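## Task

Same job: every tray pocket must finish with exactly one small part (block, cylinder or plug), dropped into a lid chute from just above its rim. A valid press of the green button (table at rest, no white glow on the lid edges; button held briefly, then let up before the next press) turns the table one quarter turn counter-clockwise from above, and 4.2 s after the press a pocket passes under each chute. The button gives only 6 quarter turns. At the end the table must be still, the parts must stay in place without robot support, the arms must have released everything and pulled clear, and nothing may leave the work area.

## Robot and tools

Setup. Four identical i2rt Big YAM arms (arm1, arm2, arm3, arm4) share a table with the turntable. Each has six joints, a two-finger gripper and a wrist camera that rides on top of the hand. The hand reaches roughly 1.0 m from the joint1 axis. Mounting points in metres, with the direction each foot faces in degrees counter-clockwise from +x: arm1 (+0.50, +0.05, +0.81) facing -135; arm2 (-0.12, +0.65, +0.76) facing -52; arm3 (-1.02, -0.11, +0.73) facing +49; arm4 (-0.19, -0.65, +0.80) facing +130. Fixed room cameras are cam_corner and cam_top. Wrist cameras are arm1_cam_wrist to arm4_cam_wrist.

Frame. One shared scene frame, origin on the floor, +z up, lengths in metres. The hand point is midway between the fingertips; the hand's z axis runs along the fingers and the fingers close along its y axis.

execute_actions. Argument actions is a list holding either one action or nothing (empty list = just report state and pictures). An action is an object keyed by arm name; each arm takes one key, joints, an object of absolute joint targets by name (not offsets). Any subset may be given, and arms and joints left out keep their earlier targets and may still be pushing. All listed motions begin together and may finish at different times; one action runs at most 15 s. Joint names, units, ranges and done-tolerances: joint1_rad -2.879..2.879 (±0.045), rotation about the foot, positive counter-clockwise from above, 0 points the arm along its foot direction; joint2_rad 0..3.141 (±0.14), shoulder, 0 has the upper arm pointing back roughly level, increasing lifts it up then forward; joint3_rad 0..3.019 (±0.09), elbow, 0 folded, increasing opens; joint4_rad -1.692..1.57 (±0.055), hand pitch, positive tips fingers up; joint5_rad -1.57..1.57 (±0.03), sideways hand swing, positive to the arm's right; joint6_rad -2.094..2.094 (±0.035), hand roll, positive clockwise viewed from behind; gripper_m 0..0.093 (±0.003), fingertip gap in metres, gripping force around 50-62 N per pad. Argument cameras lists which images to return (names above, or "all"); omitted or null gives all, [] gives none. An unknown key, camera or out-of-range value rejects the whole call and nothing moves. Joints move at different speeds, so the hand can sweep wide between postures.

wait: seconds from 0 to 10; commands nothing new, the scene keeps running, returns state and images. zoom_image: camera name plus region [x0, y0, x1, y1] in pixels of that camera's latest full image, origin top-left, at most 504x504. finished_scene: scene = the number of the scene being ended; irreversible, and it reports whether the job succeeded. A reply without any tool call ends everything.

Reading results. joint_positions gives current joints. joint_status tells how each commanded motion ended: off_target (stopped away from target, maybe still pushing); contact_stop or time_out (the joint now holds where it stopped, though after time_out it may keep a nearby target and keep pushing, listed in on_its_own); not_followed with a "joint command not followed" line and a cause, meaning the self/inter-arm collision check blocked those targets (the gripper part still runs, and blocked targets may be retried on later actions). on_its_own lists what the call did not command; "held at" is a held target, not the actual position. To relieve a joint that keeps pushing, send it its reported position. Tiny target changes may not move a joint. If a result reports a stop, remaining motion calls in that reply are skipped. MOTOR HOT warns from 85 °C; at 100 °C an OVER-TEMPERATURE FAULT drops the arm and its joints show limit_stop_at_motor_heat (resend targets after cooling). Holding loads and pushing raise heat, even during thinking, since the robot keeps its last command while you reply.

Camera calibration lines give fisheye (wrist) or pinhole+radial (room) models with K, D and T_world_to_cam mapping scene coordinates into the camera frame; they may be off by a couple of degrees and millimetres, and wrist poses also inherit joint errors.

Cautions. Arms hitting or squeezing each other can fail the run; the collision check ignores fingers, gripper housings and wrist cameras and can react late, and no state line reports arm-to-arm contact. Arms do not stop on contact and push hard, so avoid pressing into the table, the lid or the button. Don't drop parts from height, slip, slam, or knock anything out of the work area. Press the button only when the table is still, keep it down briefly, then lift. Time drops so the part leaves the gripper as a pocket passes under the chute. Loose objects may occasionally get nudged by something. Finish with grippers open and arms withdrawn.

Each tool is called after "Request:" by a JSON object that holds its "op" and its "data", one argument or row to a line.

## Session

Request:
{"op": "execute_actions", "data": {
  "actions": []
}}

Scene clock: 0.00 s.
Motor temperatures (°C, as the motors report them): arm1=[20 19 24 19 23 22] | arm2=[20 22 25 23 21 22] | arm3=[21 22 23 20 23 20] | arm4=[21 21 22 19 22 23]
arm1.joint_positions: joint1_rad=+0.028 joint2_rad=+0.442 joint3_rad=+1.461 joint4_rad=-1.530 joint5_rad=-0.017 joint6_rad=-0.016 gripper_m=+0.094
arm1.joint_status: not commanded
arm1.hand: x=+0.4177 y=-0.0433 z=+1.3684 quat_wxyz=(-0.206, -0.786, -0.353, +0.463) (m; scene frame)
arm2.joint_positions: joint1_rad=-0.723 joint2_rad=+0.422 joint3_rad=+1.467 joint4_rad=-1.543 joint5_rad=-0.004 joint6_rad=+0.014 gripper_m=+0.094
arm2.joint_status: not commanded
arm2.hand: x=-0.1318 y=+0.5443 z=+1.3231 quat_wxyz=(-0.361, -0.628, -0.583, +0.368) (m; scene frame)
arm3.joint_positions: joint1_rad=-0.111 joint2_rad=+0.439 joint3_rad=+1.470 joint4_rad=-1.552 joint5_rad=-0.005 joint6_rad=-0.008 gripper_m=+0.095
arm3.joint_status: not commanded
arm3.hand: x=-0.9341 y=-0.0326 z=+1.2881 quat_wxyz=(-0.467, +0.318, -0.805, -0.180) (m; scene frame)
arm4.joint_positions: joint1_rad=-0.080 joint2_rad=+0.447 joint3_rad=+1.455 joint4_rad=-1.538 joint5_rad=-0.017 joint6_rad=+0.015 gripper_m=+0.095
arm4.joint_status: not commanded
arm4.hand: x=-0.2600 y=-0.5430 z=+1.3550 quat_wxyz=(-0.210, +0.770, -0.401, -0.449) (m; scene frame)
pictures: arm1_cam_wrist, arm2_cam_wrist, arm3_cam_wrist, arm4_cam_wrist, cam_corner, cam_top
camera_calibration (this result's frames):
arm1_cam_wrist: T_world_to_cam=[[-0.758495, 0.651637, 0.00742199, 0.331833], [0.589763, 0.691231, -0.417588, 0.361264], [-0.277246, -0.312361, -0.908606, 1.47401], [0, 0, 0, 1]] pos_world=[0.447297, -0.00552784, 1.48769]
arm2_cam_wrist: T_world_to_cam=[[-0.998342, 0.0565578, -0.0107268, -0.146389], [0.0551687, 0.886792, -0.458864, 0.140294], [-0.0164399, -0.458694, -0.888442, 1.54993], [0, 0, 0, 1]] pos_world=[-0.128406, 0.59481, 1.43982]
arm3_cam_wrist: T_world_to_cam=[[0.66485, -0.746938, 0.00755395, 0.58661], [-0.67674, -0.606586, -0.417223, -0.109336], [0.316222, 0.272279, -0.908773, 1.59868], [0, 0, 0, 1]] pos_world=[-0.969537, -0.0634461, 1.40278]
arm4_cam_wrist: T_world_to_cam=[[0.807166, 0.588652, -0.0444141, 0.588249], [0.526259, -0.751615, -0.397651, 0.273352], [-0.26746, 0.297597, -0.916461, 1.45773], [0, 0, 0, 1]] pos_world=[-0.228782, -0.574636, 1.47078]
Images, in order (width x height): arm1_cam_wrist 504x504, arm2_cam_wrist 504x504, arm3_cam_wrist 504x504, arm4_cam_wrist 504x504, cam_corner 896x504, cam_top 896x504.

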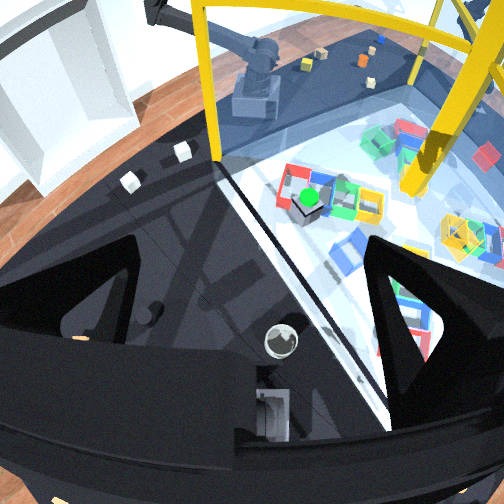

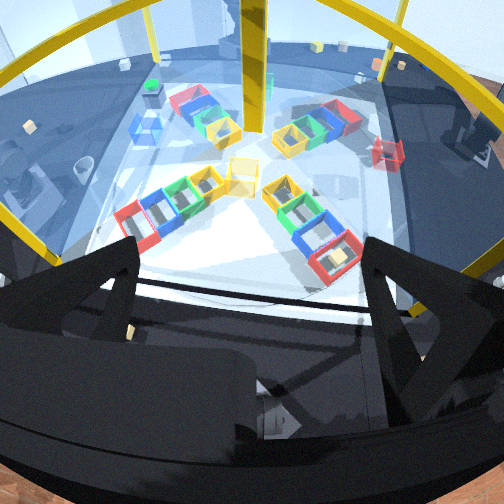

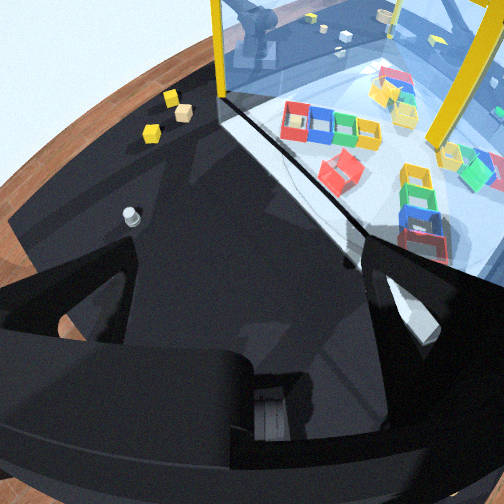

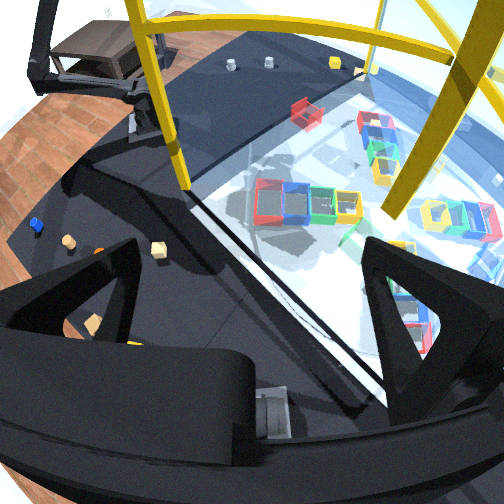

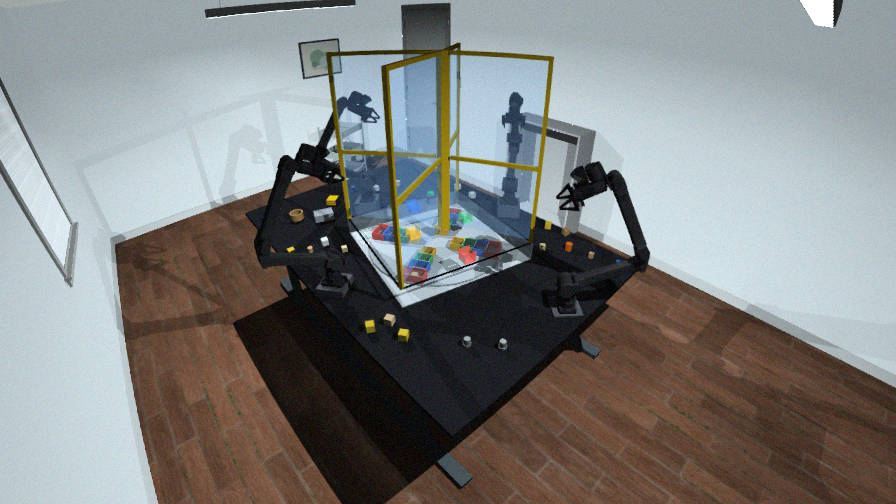

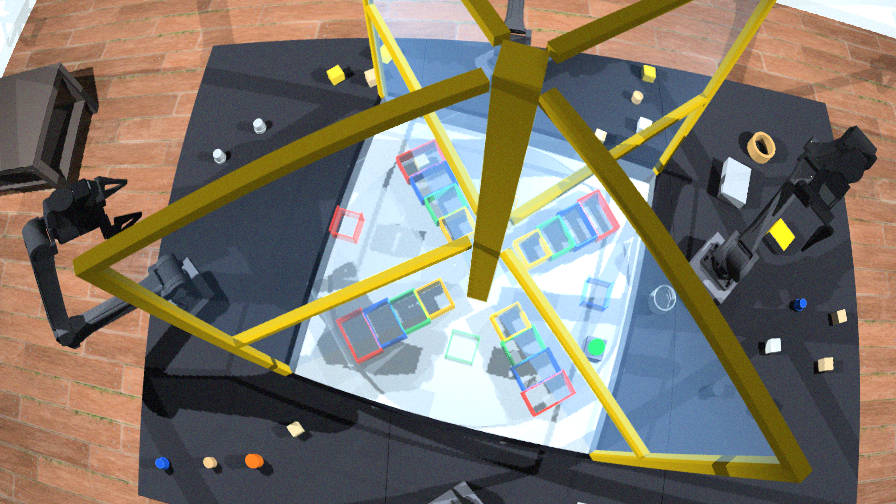

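Request:
{"op": "zoom_image", "data": {
  "camera": "cam_top",
  "region": [300, 120, 680, 440]
}}

Request:
{"op": "zoom_image", "data": {
  "camera": "arm2_cam_wrist",
  "region": [100, 60, 420, 300]
}}

Region (300, 120, 680, 440) of cam_top's 896x504 image, scaled by 1.326, with more detail than that image has; it fills the top 424 rows of this view, and the rest is white.

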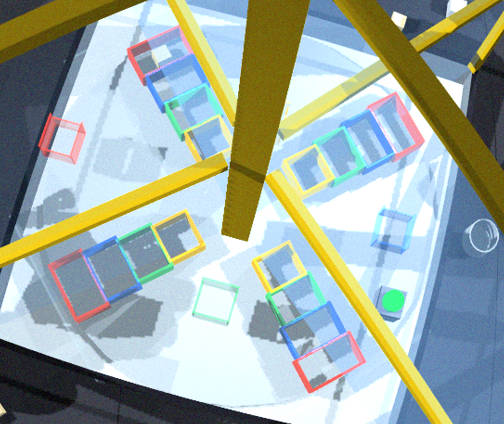

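Region (100, 60, 420, 300) of arm2_cam_wrist's 504x504 image, scaled by 1.575, with more detail than that image has; it fills the top 378 rows of this view, and the rest is white.

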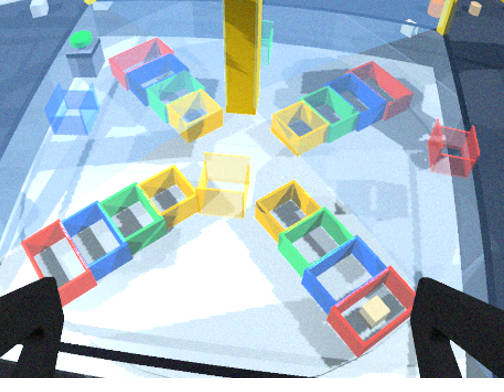

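Request:
{"op": "zoom_image", "data": {
  "camera": "cam_top",
  "region": [470, 270, 640, 430]
}}

Request:
{"op": "zoom_image", "data": {
  "camera": "cam_top",
  "region": [320, 260, 500, 380]
}}

Request:
{"op": "zoom_image", "data": {
  "camera": "cam_top",
  "region": [320, 130, 500, 260]
}}

Request:
{"op": "zoom_image", "data": {
  "camera": "cam_top",
  "region": [500, 170, 690, 320]
}}

Region (470, 270, 640, 430) of cam_top's 896x504 image, scaled by 2.965, with more detail than that image has; it fills the top 474 rows of this view, and the rest is white.

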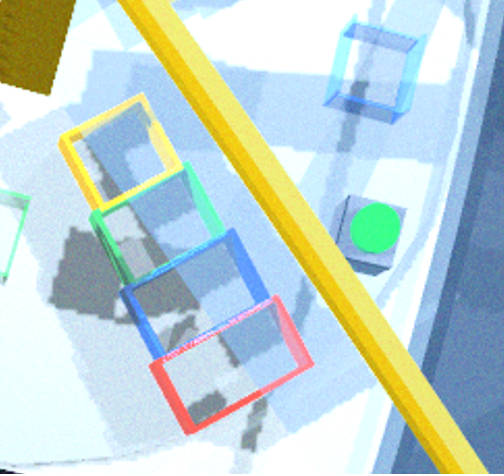

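Region (320, 260, 500, 380) of cam_top's 896x504 image, scaled by 2.800, with more detail than that image has.

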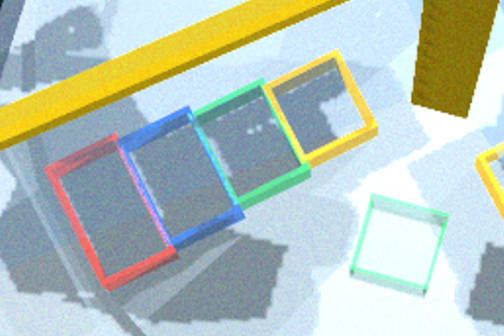

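Region (320, 130, 500, 260) of cam_top's 896x504 image, scaled by 2.800, with more detail than that image has.

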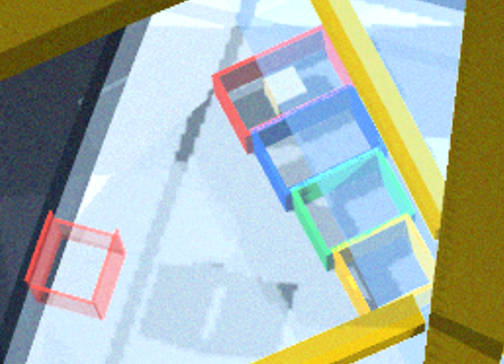

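Region (500, 170, 690, 320) of cam_top's 896x504 image, scaled by 2.653, with more detail than that image has; it fills the top 398 rows of this view, and the rest is white.

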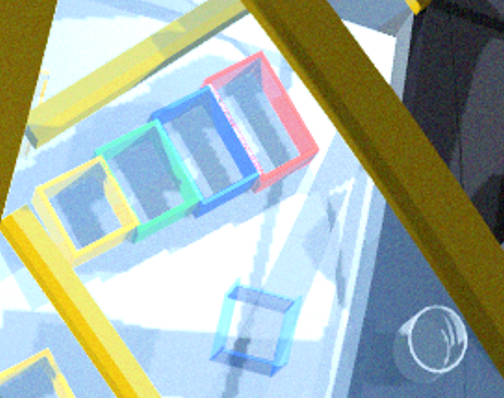

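Request:
{"op": "zoom_image", "data": {
  "camera": "cam_top",
  "region": [680, 270, 880, 430]
}}

Request:
{"op": "zoom_image", "data": {
  "camera": "cam_top",
  "region": [570, 50, 720, 160]
}}

Request:
{"op": "zoom_image", "data": {
  "camera": "cam_top",
  "region": [200, 30, 420, 180]
}}

Request:
{"op": "zoom_image", "data": {
  "camera": "cam_top",
  "region": [140, 400, 340, 504]
}}

Request:
{"op": "zoom_image", "data": {
  "camera": "arm4_cam_wrist",
  "region": [0, 190, 200, 360]
}}

Request:
{"op": "zoom_image", "data": {
  "camera": "arm1_cam_wrist",
  "region": [230, 0, 430, 130]
}}

Region (680, 270, 880, 430) of cam_top's 896x504 image, scaled by 2.520, with more detail than that image has; it fills the top 403 rows of this view, and the rest is white.

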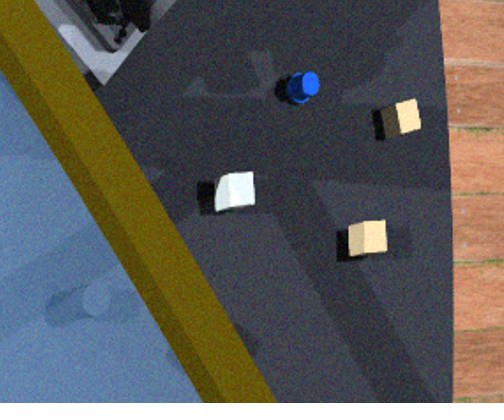

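Region (570, 50, 720, 160) of cam_top's 896x504 image, scaled by 3.360, with more detail than that image has; it fills the top 370 rows of this view, and the rest is white.

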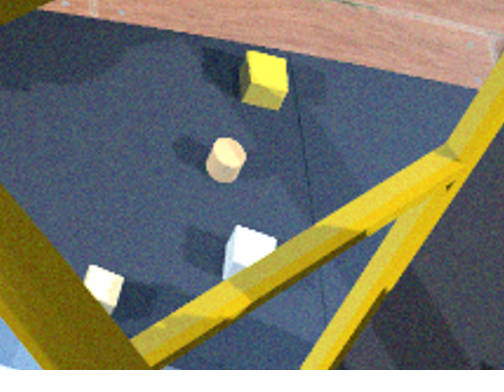

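Region (200, 30, 420, 180) of cam_top's 896x504 image, scaled by 2.291, with more detail than that image has; it fills the top 344 rows of this view, and the rest is white.

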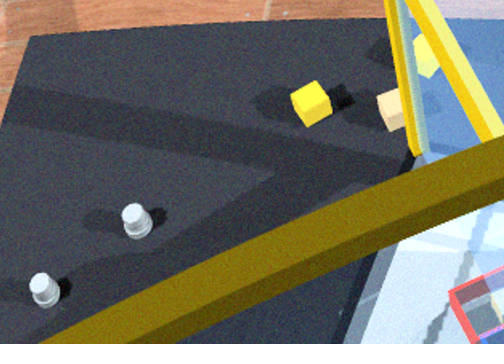

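Region (140, 400, 340, 504) of cam_top's 896x504 image, scaled by 2.520, with more detail than that image has; it fills the top 262 rows of this view, and the rest is white.

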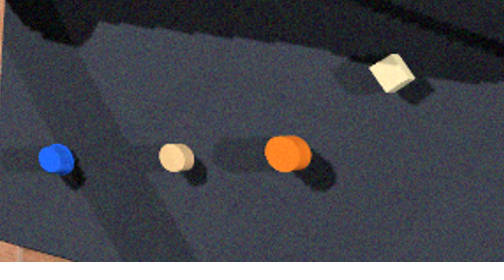

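Region (0, 190, 200, 360) of arm4_cam_wrist's 504x504 image, scaled by 2.520, with more detail than that image has; it fills the top 428 rows of this view, and the rest is white.

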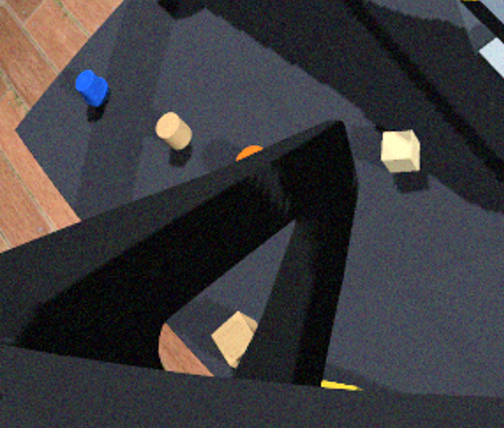

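Region (230, 0, 430, 130) of arm1_cam_wrist's 504x504 image, scaled by 2.520, with more detail than that image has; it fills the top 328 rows of this view, and the rest is white.

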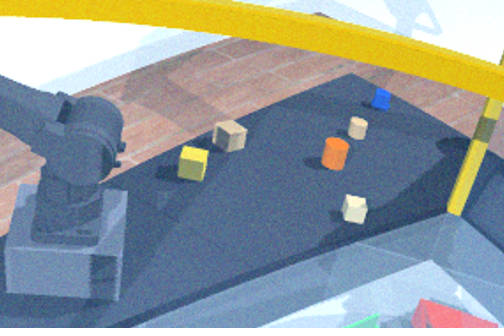

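Request:
{"op": "execute_actions", "data": {
  "actions": [
    {"arm1":{"joints":{"joint1_rad":1.58,"joint2_rad":1.04,"joint3_rad":0.95,"joint4_rad":-1.48,"joint5_rad":0,"joint6_rad":0}},"arm2":{"joints":{"joint1_rad":0.22,"joint2_rad":1.12,"joint3_rad":1.075,"joint4_rad":-1.53,"joint5_rad":0,"joint6_rad":0}},"arm3":{"joints":{"joint1_rad":0.227,"joint2_rad":1.6,"joint3_rad":2.08,"joint4_rad":-1.6,"joint5_rad":0,"joint6_rad":0}},"arm4":{"joints":{"joint1_rad":1.05,"joint2_rad":1.126,"joint3_rad":0.987,"joint4_rad":-1.43,"joint5_rad":0,"joint6_rad":0}}}
  ],
  "cameras": ["arm1_cam_wrist","arm2_cam_wrist","arm3_cam_wrist","arm4_cam_wrist","cam_top"]
}}

Scene clock: 10.10 s.
Motor temperatures (°C, as the motors report them): arm1=[20 20 25 20 23 22] | arm2=[20 22 26 24 21 22] | arm3=[21 22 24 21 23 20] | arm4=[21 21 23 19 22 23]
arm1.joint_positions: joint1_rad=+1.577 joint2_rad=+1.052 joint3_rad=+0.933 joint4_rad=-1.482 joint5_rad=+0.001 joint6_rad=-0.013 gripper_m=+0.094
arm1.joint_status: all done
arm1.hand: x=+0.6893 y=-0.1383 z=+1.0122 quat_wxyz=(+0.013, -0.371, -0.929, -0.003) (m; scene frame)
arm2.joint_positions: joint1_rad=+0.220 joint2_rad=+1.116 joint3_rad=+1.073 joint4_rad=-1.530 joint5_rad=+0.001 joint6_rad=+0.014 gripper_m=+0.095
arm2.joint_status: all done
arm2.hand: x=+0.1074 y=+0.4640 z=+1.0041 quat_wxyz=(-0.005, -0.342, -0.940, +0.003) (m; scene frame)
arm3.joint_positions: joint1_rad=+0.221 joint2_rad=+1.593 joint3_rad=+2.063 joint4_rad=-1.597 joint5_rad=-0.002 joint6_rad=-0.008 gripper_m=+0.095
arm3.joint_status: all done
arm3.hand: x=-0.7601 y=+0.3653 z=+1.1873 quat_wxyz=(-0.189, +0.502, -0.837, -0.111) (m; scene frame)
arm4.joint_positions: joint1_rad=+1.048 joint2_rad=+1.131 joint3_rad=+0.968 joint4_rad=-1.428 joint5_rad=+0.001 joint6_rad=+0.008 gripper_m=+0.095
arm4.joint_status: all done
arm4.hand: x=-0.4769 y=-0.7001 z=+0.9991 quat_wxyz=(+0.004, +0.996, +0.087, +0.005) (m; scene frame)
pictures: arm1_cam_wrist, arm2_cam_wrist, arm3_cam_wrist, arm4_cam_wrist, cam_top
camera_calibration (this result's frames):
arm1_cam_wrist: T_world_to_cam=[[-0.67924, -0.733847, -0.0100933, 0.373897], [-0.584262, 0.532361, 0.61256, -0.137456], [-0.444152, 0.421973, -0.790359, 1.29292], [0, 0, 0, 1]] pos_world=[0.747909, -0.198018, 1.10985]
arm2_cam_wrist: T_world_to_cam=[[-0.632725, -0.774356, 0.00566385, 0.423386], [-0.639312, 0.52648, 0.560445, -0.729773], [-0.436966, 0.350987, -0.828172, 0.842528], [0, 0, 0, 1]] pos_world=[0.16949, 0.416346, 1.10436]
arm3_cam_wrist: T_world_to_cam=[[0.873845, -0.485936, 0.0161551, 0.82221], [-0.480891, -0.858919, 0.176071, -0.255646], [-0.0716833, -0.161628, -0.984245, 1.29699], [0, 0, 0, 1]] pos_world=[-0.74845, 0.389591, 1.30828]
arm4_cam_wrist: T_world_to_cam=[[-0.164902, 0.986242, -0.0115464, 0.621969], [0.792165, 0.139408, 0.594172, -0.112396], [0.587608, 0.0888338, -0.804255, 1.26983], [0, 0, 0, 1]] pos_world=[-0.55456, -0.710547, 1.09523]
Images, in order (width x height): arm1_cam_wrist 504x504, arm2_cam_wrist 504x504, arm3_cam_wrist 504x504, arm4_cam_wrist 504x504, cam_top 896x504.

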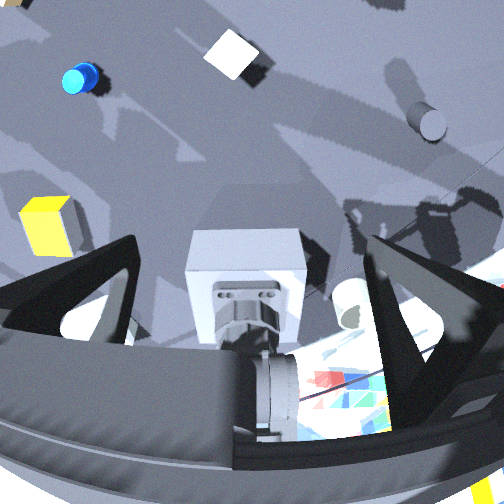

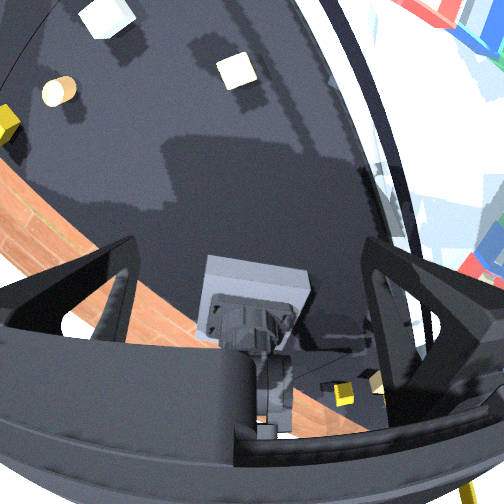

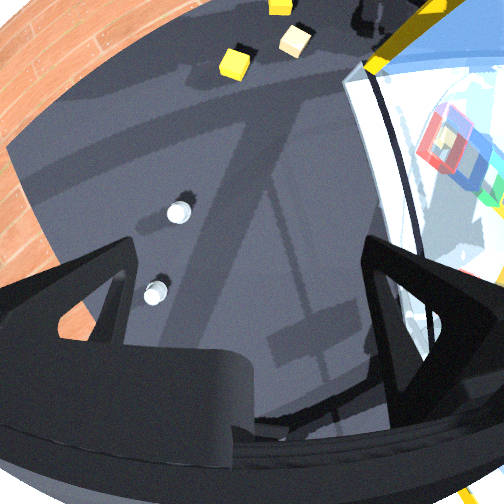

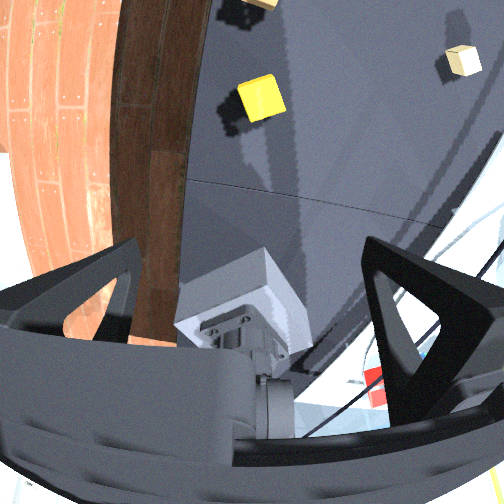

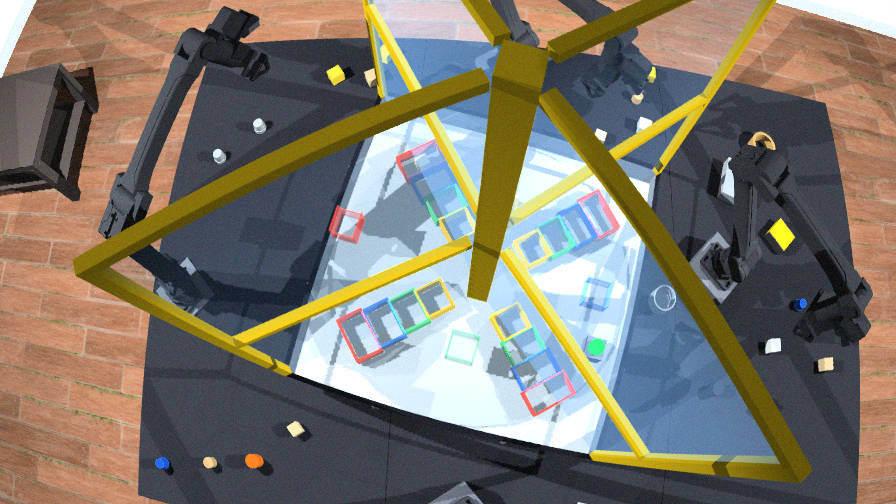

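Request:
{"op": "zoom_image", "data": {
  "camera": "arm1_cam_wrist",
  "region": [180, 0, 320, 110]
}}

Request:
{"op": "zoom_image", "data": {
  "camera": "arm2_cam_wrist",
  "region": [180, 20, 320, 130]
}}

Request:
{"op": "zoom_image", "data": {
  "camera": "arm3_cam_wrist",
  "region": [180, 0, 340, 110]
}}

Request:
{"op": "zoom_image", "data": {
  "camera": "arm4_cam_wrist",
  "region": [190, 40, 330, 150]
}}

Region (180, 0, 320, 110) of arm1_cam_wrist's 504x504 image, scaled by 3.600, with more detail than that image has; it fills the top 396 rows of this view, and the rest is white.

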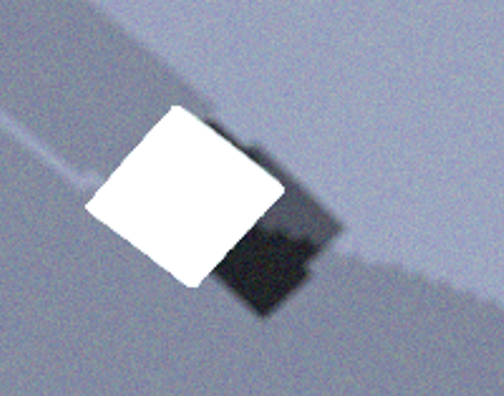

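Region (180, 20, 320, 130) of arm2_cam_wrist's 504x504 image, scaled by 3.600, with more detail than that image has; it fills the top 396 rows of this view, and the rest is white.

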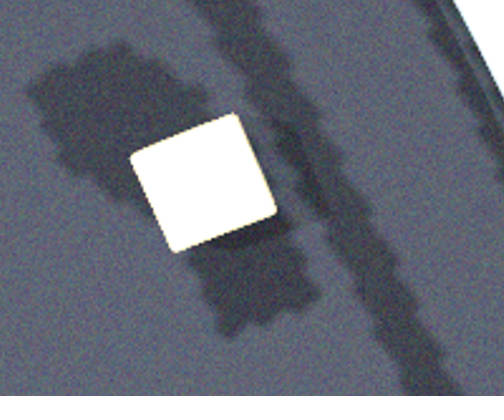

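Region (180, 0, 340, 110) of arm3_cam_wrist's 504x504 image, scaled by 3.150, with more detail than that image has; it fills the top 346 rows of this view, and the rest is white.

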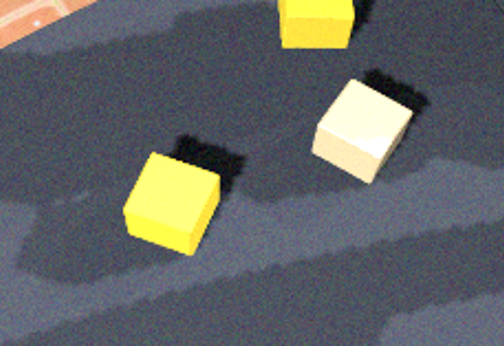

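Region (190, 40, 330, 150) of arm4_cam_wrist's 504x504 image, scaled by 3.600, with more detail than that image has; it fills the top 396 rows of this view, and the rest is white.

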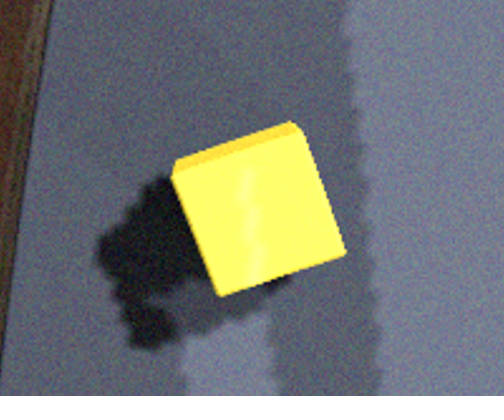

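Request:
{"op": "execute_actions", "data": {
  "actions": [
    {"arm1":{"joints":{"joint1_rad":1.643,"joint2_rad":1.625,"joint3_rad":0.67,"joint4_rad":-0.58,"joint6_rad":0.76,"gripper_m":0.08}},"arm2":{"joints":{"joint1_rad":0.262,"joint2_rad":1.59,"joint3_rad":0.78,"joint4_rad":-0.735,"joint6_rad":-0.36,"gripper_m":0.075}},"arm3":{"joints":{"joint1_rad":0.24,"joint2_rad":2.13,"joint4_rad":-1.21,"joint6_rad":0.35,"gripper_m":0.085}},"arm4":{"joints":{"joint1_rad":1.015,"joint2_rad":1.575,"joint3_rad":0.622,"joint4_rad":-0.585,"joint6_rad":-0.365,"gripper_m":0.08}}}
  ],
  "cameras": ["arm1_cam_wrist","arm2_cam_wrist","arm3_cam_wrist","arm4_cam_wrist"]
}}

Scene clock: 13.37 s.
Motor temperatures (°C, as the motors report them): arm1=[20 20 26 20 23 22] | arm2=[20 22 26 24 21 22] | arm3=[21 23 25 21 23 20] | arm4=[21 21 23 19 22 23]
arm1.joint_positions: joint1_rad=+1.641 joint2_rad=+1.625 joint3_rad=+0.660 joint4_rad=-0.597 joint5_rad=+0.001 joint6_rad=+0.744 gripper_m=+0.080
arm1.joint_status: all done
arm1.hand: x=+0.7500 y=-0.1692 z=+0.7552 quat_wxyz=(-0.006, -0.664, -0.748, +0.002) (m; scene frame)
arm2.joint_positions: joint1_rad=+0.260 joint2_rad=+1.587 joint3_rad=+0.778 joint4_rad=-0.746 joint5_rad=+0.001 joint6_rad=-0.345 gripper_m=+0.075
arm2.joint_status: all done
arm2.hand: x=+0.1700 y=+0.4306 z=+0.7527 quat_wxyz=(-0.013, -0.150, -0.989, +0.009) (m; scene frame)
arm3.joint_positions: joint1_rad=+0.235 joint2_rad=+2.119 joint3_rad=+2.055 joint4_rad=-1.221 joint5_rad=-0.002 joint6_rad=+0.339 gripper_m=+0.085
arm3.joint_status: all done
arm3.hand: x=-0.6805 y=+0.5302 z=+0.8863 quat_wxyz=(-0.107, +0.361, -0.922, -0.092) (m; scene frame)
arm4.joint_positions: joint1_rad=+1.021 joint2_rad=+1.573 joint3_rad=+0.608 joint4_rad=-0.596 joint5_rad=+0.001 joint6_rad=-0.355 gripper_m=+0.080
arm4.joint_status: all done
arm4.hand: x=-0.4973 y=-0.6976 z=+0.7543 quat_wxyz=(+0.003, +0.968, +0.252, -0.011) (m; scene frame)
pictures: arm1_cam_wrist, arm2_cam_wrist, arm3_cam_wrist, arm4_cam_wrist
camera_calibration (this result's frames):
arm1_cam_wrist: T_world_to_cam=[[-0.991264, -0.13064, -0.0181475, 0.732057], [-0.116739, 0.804979, 0.581706, -0.209237], [-0.061386, 0.578742, -0.813197, 0.886516], [0, 0, 0, 1]] pos_world=[0.755655, -0.248997, 0.855911]
arm2_cam_wrist: T_world_to_cam=[[-0.283422, -0.958848, 0.0168239, 0.450172], [-0.800013, 0.246073, 0.5472, -0.373248], [-0.528821, 0.141629, -0.836833, 0.785705], [0, 0, 0, 1]] pos_world=[0.244483, 0.412214, 0.854171]
arm3_cam_wrist: T_world_to_cam=[[0.675549, -0.733178, -0.0779951, 0.917234], [-0.672246, -0.655925, 0.34329, -0.408782], [-0.302852, -0.179477, -0.935985, 0.84244], [0, 0, 0, 1]] pos_world=[-0.639305, 0.555565, 1.00038]
arm4_cam_wrist: T_world_to_cam=[[-0.480941, 0.876744, -0.00407507, 0.374117], [0.720654, 0.397956, 0.567705, 0.213608], [0.499354, 0.270096, -0.823222, 1.18155], [0, 0, 0, 1]] pos_world=[-0.564019, -0.732142, 0.852934]
Images, in order (width x height): arm1_cam_wrist 504x504, arm2_cam_wrist 504x504, arm3_cam_wrist 504x504, arm4_cam_wrist 504x504.

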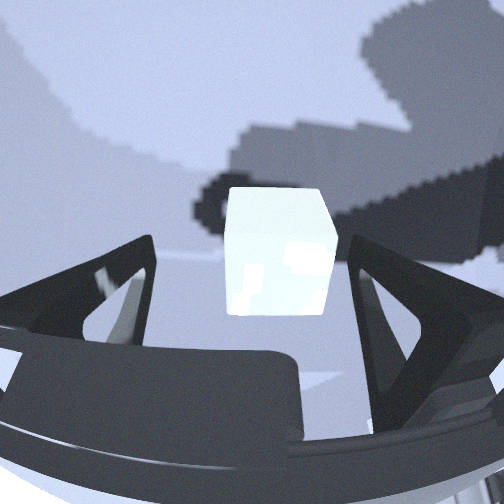

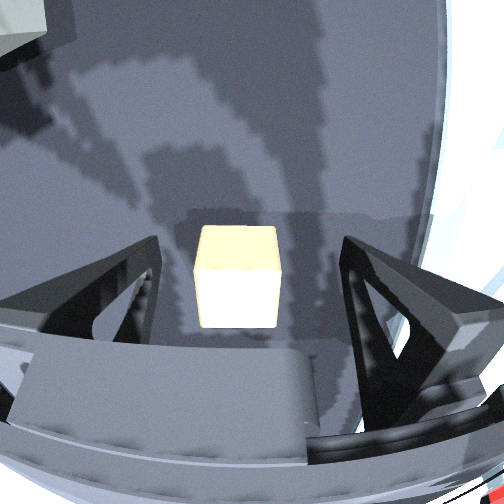

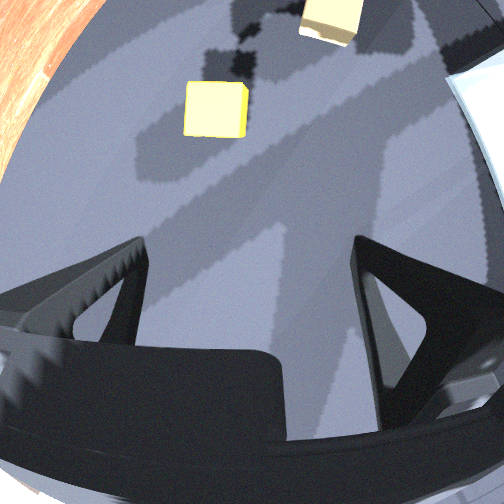

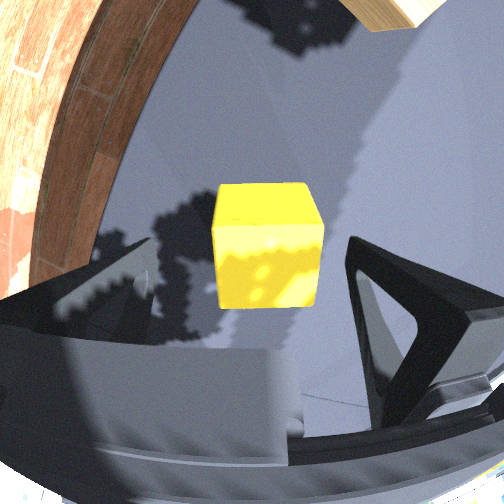

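Request:
{"op": "execute_actions", "data": {
  "actions": [
    {"arm1":{"joints":{"joint2_rad":1.65,"gripper_m":0.022}},"arm2":{"joints":{"joint2_rad":1.615,"gripper_m":0.016}},"arm3":{"joints":{"joint1_rad":0.255,"joint2_rad":2.345,"joint4_rad":-0.855}},"arm4":{"joints":{"joint2_rad":1.595,"gripper_m":0.022}}}
  ],
  "cameras": ["arm1_cam_wrist","arm2_cam_wrist","arm3_cam_wrist","arm4_cam_wrist"]
}}

Scene clock: 15.07 s.
Motor temperatures (°C, as the motors report them): arm1=[20 20 26 20 23 22] | arm2=[20 22 26 24 21 22] | arm3=[21 23 25 21 23 20] | arm4=[21 21 23 19 22 23]
arm1.joint_positions: joint1_rad=+1.641 joint2_rad=+1.638 joint3_rad=+0.660 joint4_rad=-0.594 joint5_rad=+0.000 joint6_rad=+0.745 gripper_m=+0.040
arm1.joint_status: gripper_m off_target (ended at +0.040, target +0.022); the others done
arm1.hand: x=+0.7487 y=-0.1680 z=+0.7513 quat_wxyz=(-0.001, -0.664, -0.747, +0.002) (m; scene frame)
arm2.joint_positions: joint1_rad=+0.260 joint2_rad=+1.591 joint3_rad=+0.778 joint4_rad=-0.743 joint5_rad=+0.001 joint6_rad=-0.345 gripper_m=+0.031
arm2.joint_status: gripper_m off_target (ended at +0.031, target +0.016); the others done
arm2.hand: x=+0.1699 y=+0.4306 z=+0.7512 quat_wxyz=(-0.012, -0.150, -0.989, +0.008) (m; scene frame)
arm3.joint_positions: joint1_rad=+0.260 joint2_rad=+2.327 joint3_rad=+2.059 joint4_rad=-0.865 joint5_rad=+0.002 joint6_rad=+0.339 gripper_m=+0.085
arm3.joint_status: all done
arm3.hand: x=-0.6628 y=+0.6062 z=+0.7636 quat_wxyz=(-0.163, +0.368, -0.904, -0.142) (m; scene frame)
arm4.joint_positions: joint1_rad=+1.021 joint2_rad=+1.573 joint3_rad=+0.608 joint4_rad=-0.595 joint5_rad=+0.001 joint6_rad=-0.356 gripper_m=+0.040
arm4.joint_status: gripper_m off_target (ended at +0.040, target +0.022); the others done
arm4.hand: x=-0.4974 y=-0.6977 z=+0.7543 quat_wxyz=(+0.004, +0.968, +0.252, -0.011) (m; scene frame)
pictures: arm1_cam_wrist, arm2_cam_wrist, arm3_cam_wrist, arm4_cam_wrist
camera_calibration (this result's frames):
arm1_cam_wrist: T_world_to_cam=[[-0.991479, -0.12975, -0.0115572, 0.726195], [-0.111676, 0.800977, 0.588187, -0.21744], [-0.0670603, 0.584466, -0.808643, 0.884381], [0, 0, 0, 1]] pos_world=[0.755031, -0.248502, 0.851436]
arm2_cam_wrist: T_world_to_cam=[[-0.283032, -0.958976, 0.0160306, 0.450807], [-0.799098, 0.245023, 0.549004, -0.373518], [-0.53041, 0.142576, -0.835666, 0.783346], [0, 0, 0, 1]] pos_world=[0.244609, 0.412148, 0.852452]
arm3_cam_wrist: T_world_to_cam=[[0.700725, -0.702565, -0.124045, 0.984752], [-0.675195, -0.709226, 0.202757, -0.167234], [-0.230426, -0.0583223, -0.971341, 0.748185], [0, 0, 0, 1]] pos_world=[-0.630555, 0.616881, 0.882804]
arm4_cam_wrist: T_world_to_cam=[[-0.48128, 0.876556, -0.0042945, 0.374013], [0.720684, 0.398476, 0.567302, 0.214379], [0.498984, 0.269936, -0.823498, 1.18153], [0, 0, 0, 1]] pos_world=[-0.564056, -0.732205, 0.852973]
Images, in order (width x height): arm1_cam_wrist 504x504, arm2_cam_wrist 504x504, arm3_cam_wrist 504x504, arm4_cam_wrist 504x504.

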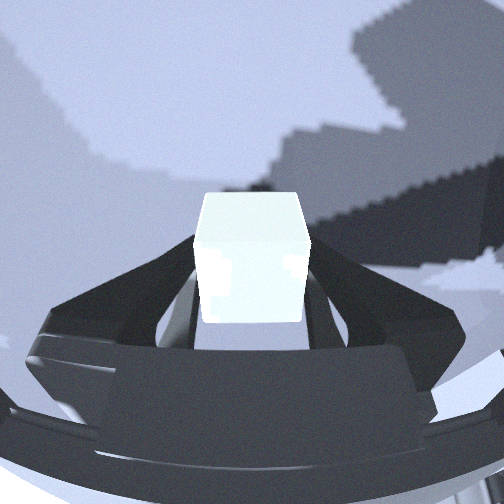

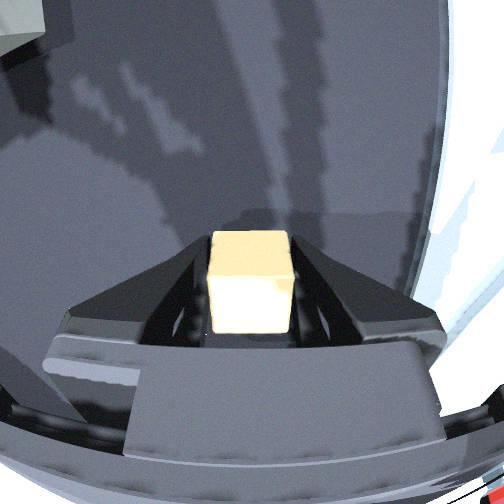

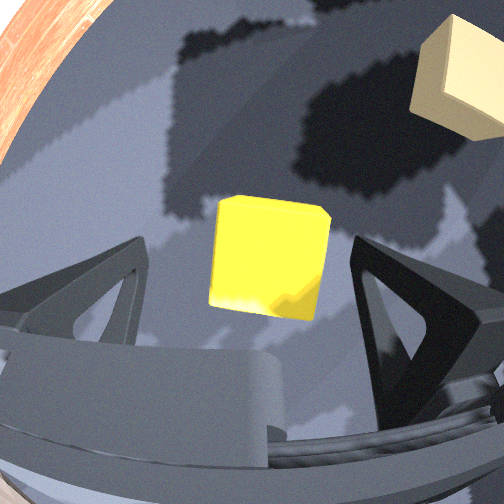

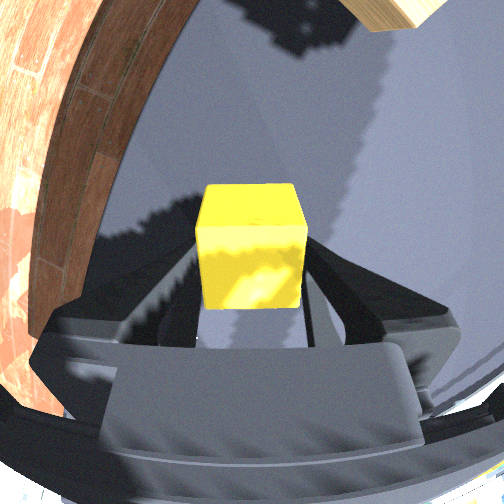

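Request:
{"op": "execute_actions", "data": {
  "actions": [
    {"arm1":{"joints":{"joint2_rad":1.2,"joint3_rad":1.0,"joint4_rad":-1.3,"joint6_rad":0.49}},"arm2":{"joints":{"joint2_rad":1.15,"joint3_rad":1.1,"joint4_rad":-1.5}},"arm3":{"joints":{"joint2_rad":2.37,"joint6_rad":0.44}},"arm4":{"joints":{"joint2_rad":1.2,"joint3_rad":1.0,"joint4_rad":-1.35}}}
  ],
  "cameras": ["arm3_cam_wrist"]
}}

Scene clock: 17.47 s.
Motor temperatures (°C, as the motors report them): arm1=[20 20 26 20 23 22] | arm2=[20 22 27 24 21 22] | arm3=[21 23 25 21 23 20] | arm4=[21 21 23 19 22 23]
arm1.joint_positions: joint1_rad=+1.641 joint2_rad=+1.199 joint3_rad=+0.986 joint4_rad=-1.286 joint5_rad=+0.000 joint6_rad=+0.506 gripper_m=+0.040
arm1.joint_status: all done
arm1.hand: x=+0.7565 y=-0.1737 z=+0.9921 quat_wxyz=(-0.037, -0.570, -0.821, +0.006) (m; scene frame)
arm2.joint_positions: joint1_rad=+0.260 joint2_rad=+1.141 joint3_rad=+1.091 joint4_rad=-1.491 joint5_rad=+0.001 joint6_rad=-0.345 gripper_m=+0.031
arm2.joint_status: all done
arm2.hand: x=+0.1284 y=+0.4629 z=+1.0042 quat_wxyz=(-0.019, -0.150, -0.988, +0.012) (m; scene frame)
arm3.joint_positions: joint1_rad=+0.260 joint2_rad=+2.336 joint3_rad=+2.059 joint4_rad=-0.865 joint5_rad=+0.002 joint6_rad=+0.429 gripper_m=+0.085
arm3.joint_status: all done
arm3.hand: x=-0.6632 y=+0.6054 z=+0.7568 quat_wxyz=(-0.154, +0.327, -0.921, -0.146) (m; scene frame)
arm4.joint_positions: joint1_rad=+1.021 joint2_rad=+1.185 joint3_rad=+0.987 joint4_rad=-1.342 joint5_rad=+0.001 joint6_rad=-0.356 gripper_m=+0.040
arm4.joint_status: all done
arm4.hand: x=-0.5085 y=-0.6970 z=+0.9911 quat_wxyz=(+0.003, +0.968, +0.252, -0.021) (m; scene frame)
pictures: arm3_cam_wrist
camera_calibration (this result's frames):
arm3_cam_wrist: T_world_to_cam=[[0.635788, -0.755975, -0.155807, 0.996915], [-0.723015, -0.653961, 0.222674, -0.246906], [-0.270228, -0.0289222, -0.962362, 0.690406], [0, 0, 0, 1]] pos_world=[-0.625776, 0.612144, 0.874727]
Images, in order (width x height): arm3_cam_wrist 504x504.

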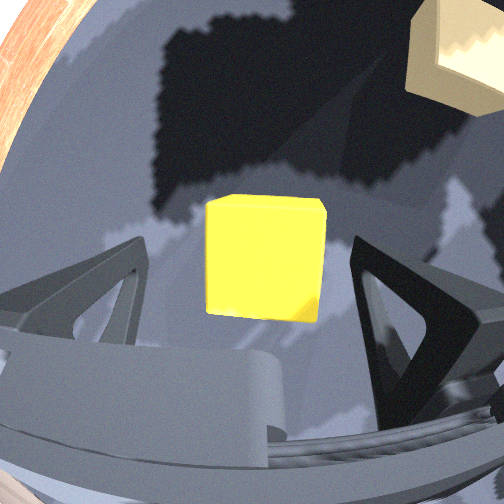

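Request:
{"op": "execute_actions", "data": {
  "actions": [
    {"arm1":{"joints":{"joint1_rad":-0.228,"joint2_rad":1.36,"joint3_rad":1.15,"joint4_rad":-1.05}},"arm2":{"joints":{"joint1_rad":-0.69,"joint3_rad":1.57,"joint4_rad":-1.69,"joint6_rad":0.195}},"arm3":{"joints":{"joint2_rad":2.385}},"arm4":{"joints":{"joint1_rad":-0.632,"joint3_rad":1.23,"joint4_rad":-1.55,"joint6_rad":0.285}}}
  ],
  "cameras": ["arm1_cam_wrist","arm2_cam_wrist","arm3_cam_wrist","arm4_cam_wrist"]
}}

Scene clock: 19.57 s.
Motor temperatures (°C, as the motors report them): arm1=[20 20 27 20 23 22] | arm2=[20 22 27 24 21 22] | arm3=[21 24 26 21 23 20] | arm4=[21 21 24 19 22 23]
arm1.joint_positions: joint1_rad=-0.231 joint2_rad=+1.377 joint3_rad=+1.094 joint4_rad=-1.061 joint5_rad=+0.000 joint6_rad=+0.504 gripper_m=+0.040
arm1.joint_status: all done
arm1.hand: x=+0.1292 y=-0.1856 z=+0.9793 quat_wxyz=(-0.060, -0.993, -0.028, +0.098) (m; scene frame)
arm2.joint_positions: joint1_rad=-0.691 joint2_rad=+1.150 joint3_rad=+1.523 joint4_rad=-1.681 joint5_rad=+0.000 joint6_rad=+0.179 gripper_m=+0.031
arm2.joint_status: all done
arm2.hand: x=-0.1335 y=+0.3057 z=+1.1709 quat_wxyz=(-0.107, -0.769, -0.625, +0.085) (m; scene frame)
arm3.joint_positions: joint1_rad=+0.260 joint2_rad=+2.349 joint3_rad=+2.059 joint4_rad=-0.863 joint5_rad=+0.002 joint6_rad=+0.429 gripper_m=+0.085
arm3.joint_status: all done
arm3.hand: x=-0.6636 y=+0.6045 z=+0.7468 quat_wxyz=(-0.150, +0.327, -0.922, -0.142) (m; scene frame)
arm4.joint_positions: joint1_rad=-0.633 joint2_rad=+1.194 joint3_rad=+1.195 joint4_rad=-1.542 joint5_rad=+0.001 joint6_rad=+0.275 gripper_m=+0.040
arm4.joint_status: all done
arm4.hand: x=-0.2105 y=-0.3127 z=+1.0602 quat_wxyz=(-0.002, +0.631, -0.776, -0.011) (m; scene frame)
pictures: arm1_cam_wrist, arm2_cam_wrist, arm3_cam_wrist, arm4_cam_wrist
camera_calibration (this result's frames):
arm1_cam_wrist: T_world_to_cam=[[-0.082709, 0.988935, -0.123151, 0.311778], [0.901317, 0.126953, 0.414138, -0.49213], [0.42519, -0.0767448, -0.901845, 0.942401], [0, 0, 0, 1]] pos_world=[0.0686529, -0.173527, 1.0921]
arm2_cam_wrist: T_world_to_cam=[[-0.981468, 0.184594, -0.0514408, -0.12548], [0.157579, 0.930205, 0.331493, -0.642827], [0.109042, 0.317244, -0.942054, 1.14753], [0, 0, 0, 1]] pos_world=[-0.146987, 0.257078, 1.28767]
arm3_cam_wrist: T_world_to_cam=[[0.635014, -0.757514, -0.151422, 0.992101], [-0.721915, -0.651685, 0.232692, -0.253704], [-0.274947, -0.0384488, -0.96069, 0.682094], [0, 0, 0, 1]] pos_world=[-0.625612, 0.612422, 0.864542]
arm4_cam_wrist: T_world_to_cam=[[0.977508, -0.210154, -0.0177285, 0.157409], [-0.162167, -0.802717, 0.573888, -0.887771], [-0.134836, -0.558104, -0.818742, 0.788968], [0, 0, 0, 1]] pos_world=[-0.191455, -0.239222, 1.15823]
Images, in order (width x height): arm1_cam_wrist 504x504, arm2_cam_wrist 504x504, arm3_cam_wrist 504x504, arm4_cam_wrist 504x504.

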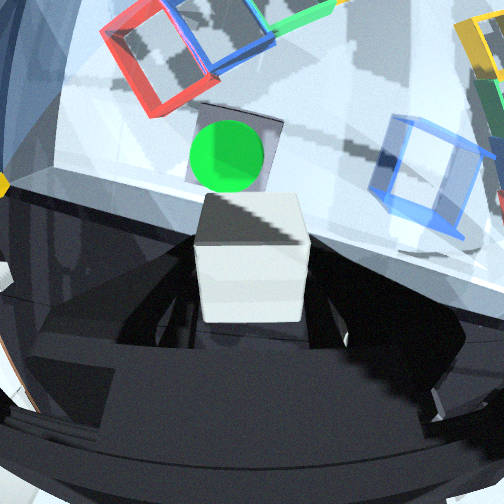

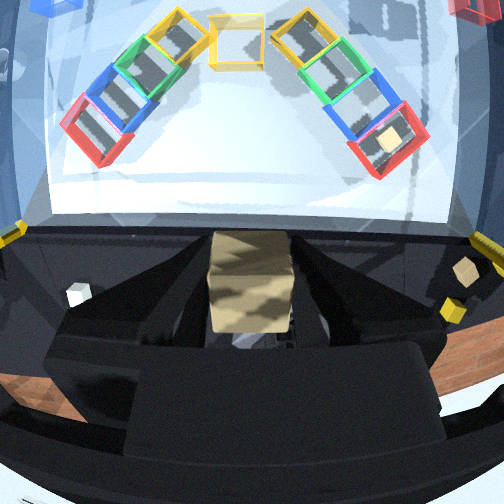

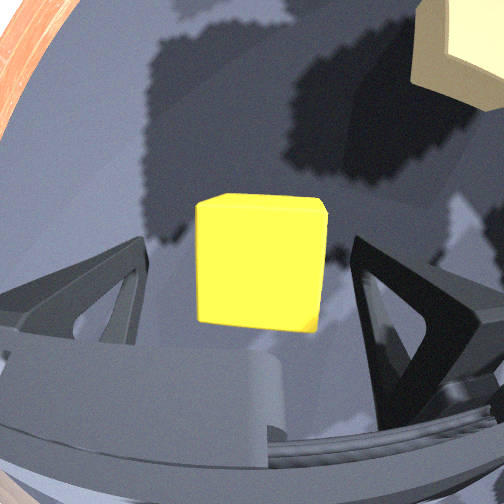

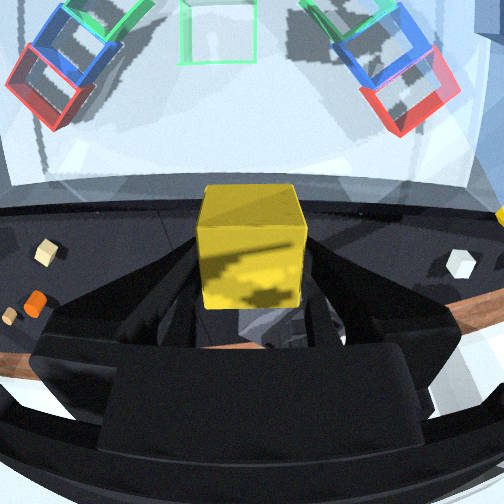

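Request:
{"op": "zoom_image", "data": {
  "camera": "arm1_cam_wrist",
  "region": [350, 100, 504, 250]
}}

Request:
{"op": "zoom_image", "data": {
  "camera": "arm2_cam_wrist",
  "region": [180, 0, 300, 90]
}}

Request:
{"op": "zoom_image", "data": {
  "camera": "arm4_cam_wrist",
  "region": [160, 0, 280, 90]
}}

Region (350, 100, 504, 250) of arm1_cam_wrist's 504x504 image, scaled by 3.273, with more detail than that image has; it fills the top 491 rows of this view, and the rest is white.

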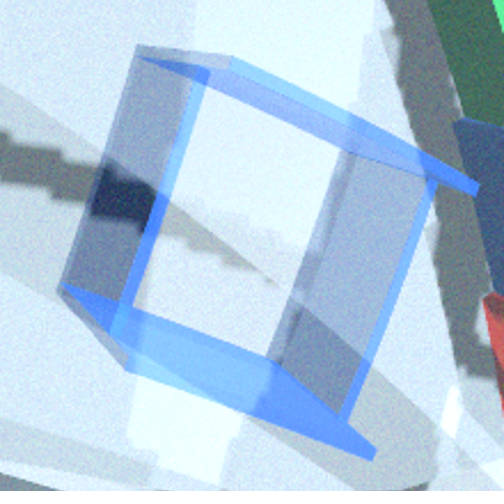

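Region (180, 0, 300, 90) of arm2_cam_wrist's 504x504 image, scaled by 4.200, with more detail than that image has; it fills the top 378 rows of this view, and the rest is white.

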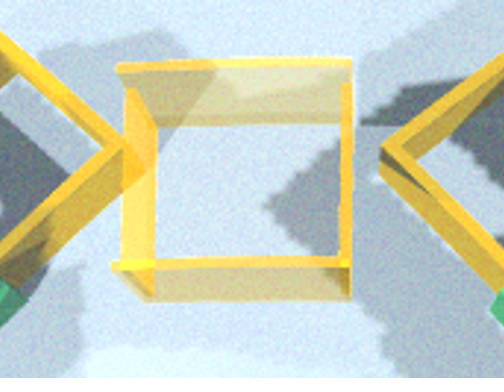

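Region (160, 0, 280, 90) of arm4_cam_wrist's 504x504 image, scaled by 4.200, with more detail than that image has; it fills the top 378 rows of this view, and the rest is white.

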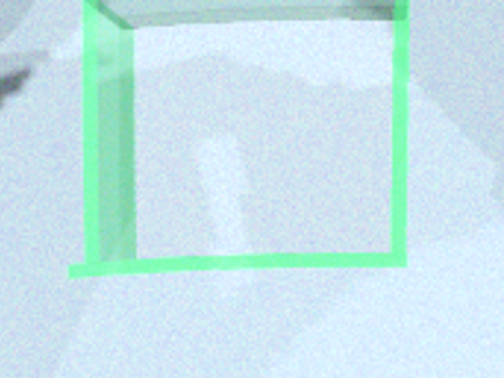

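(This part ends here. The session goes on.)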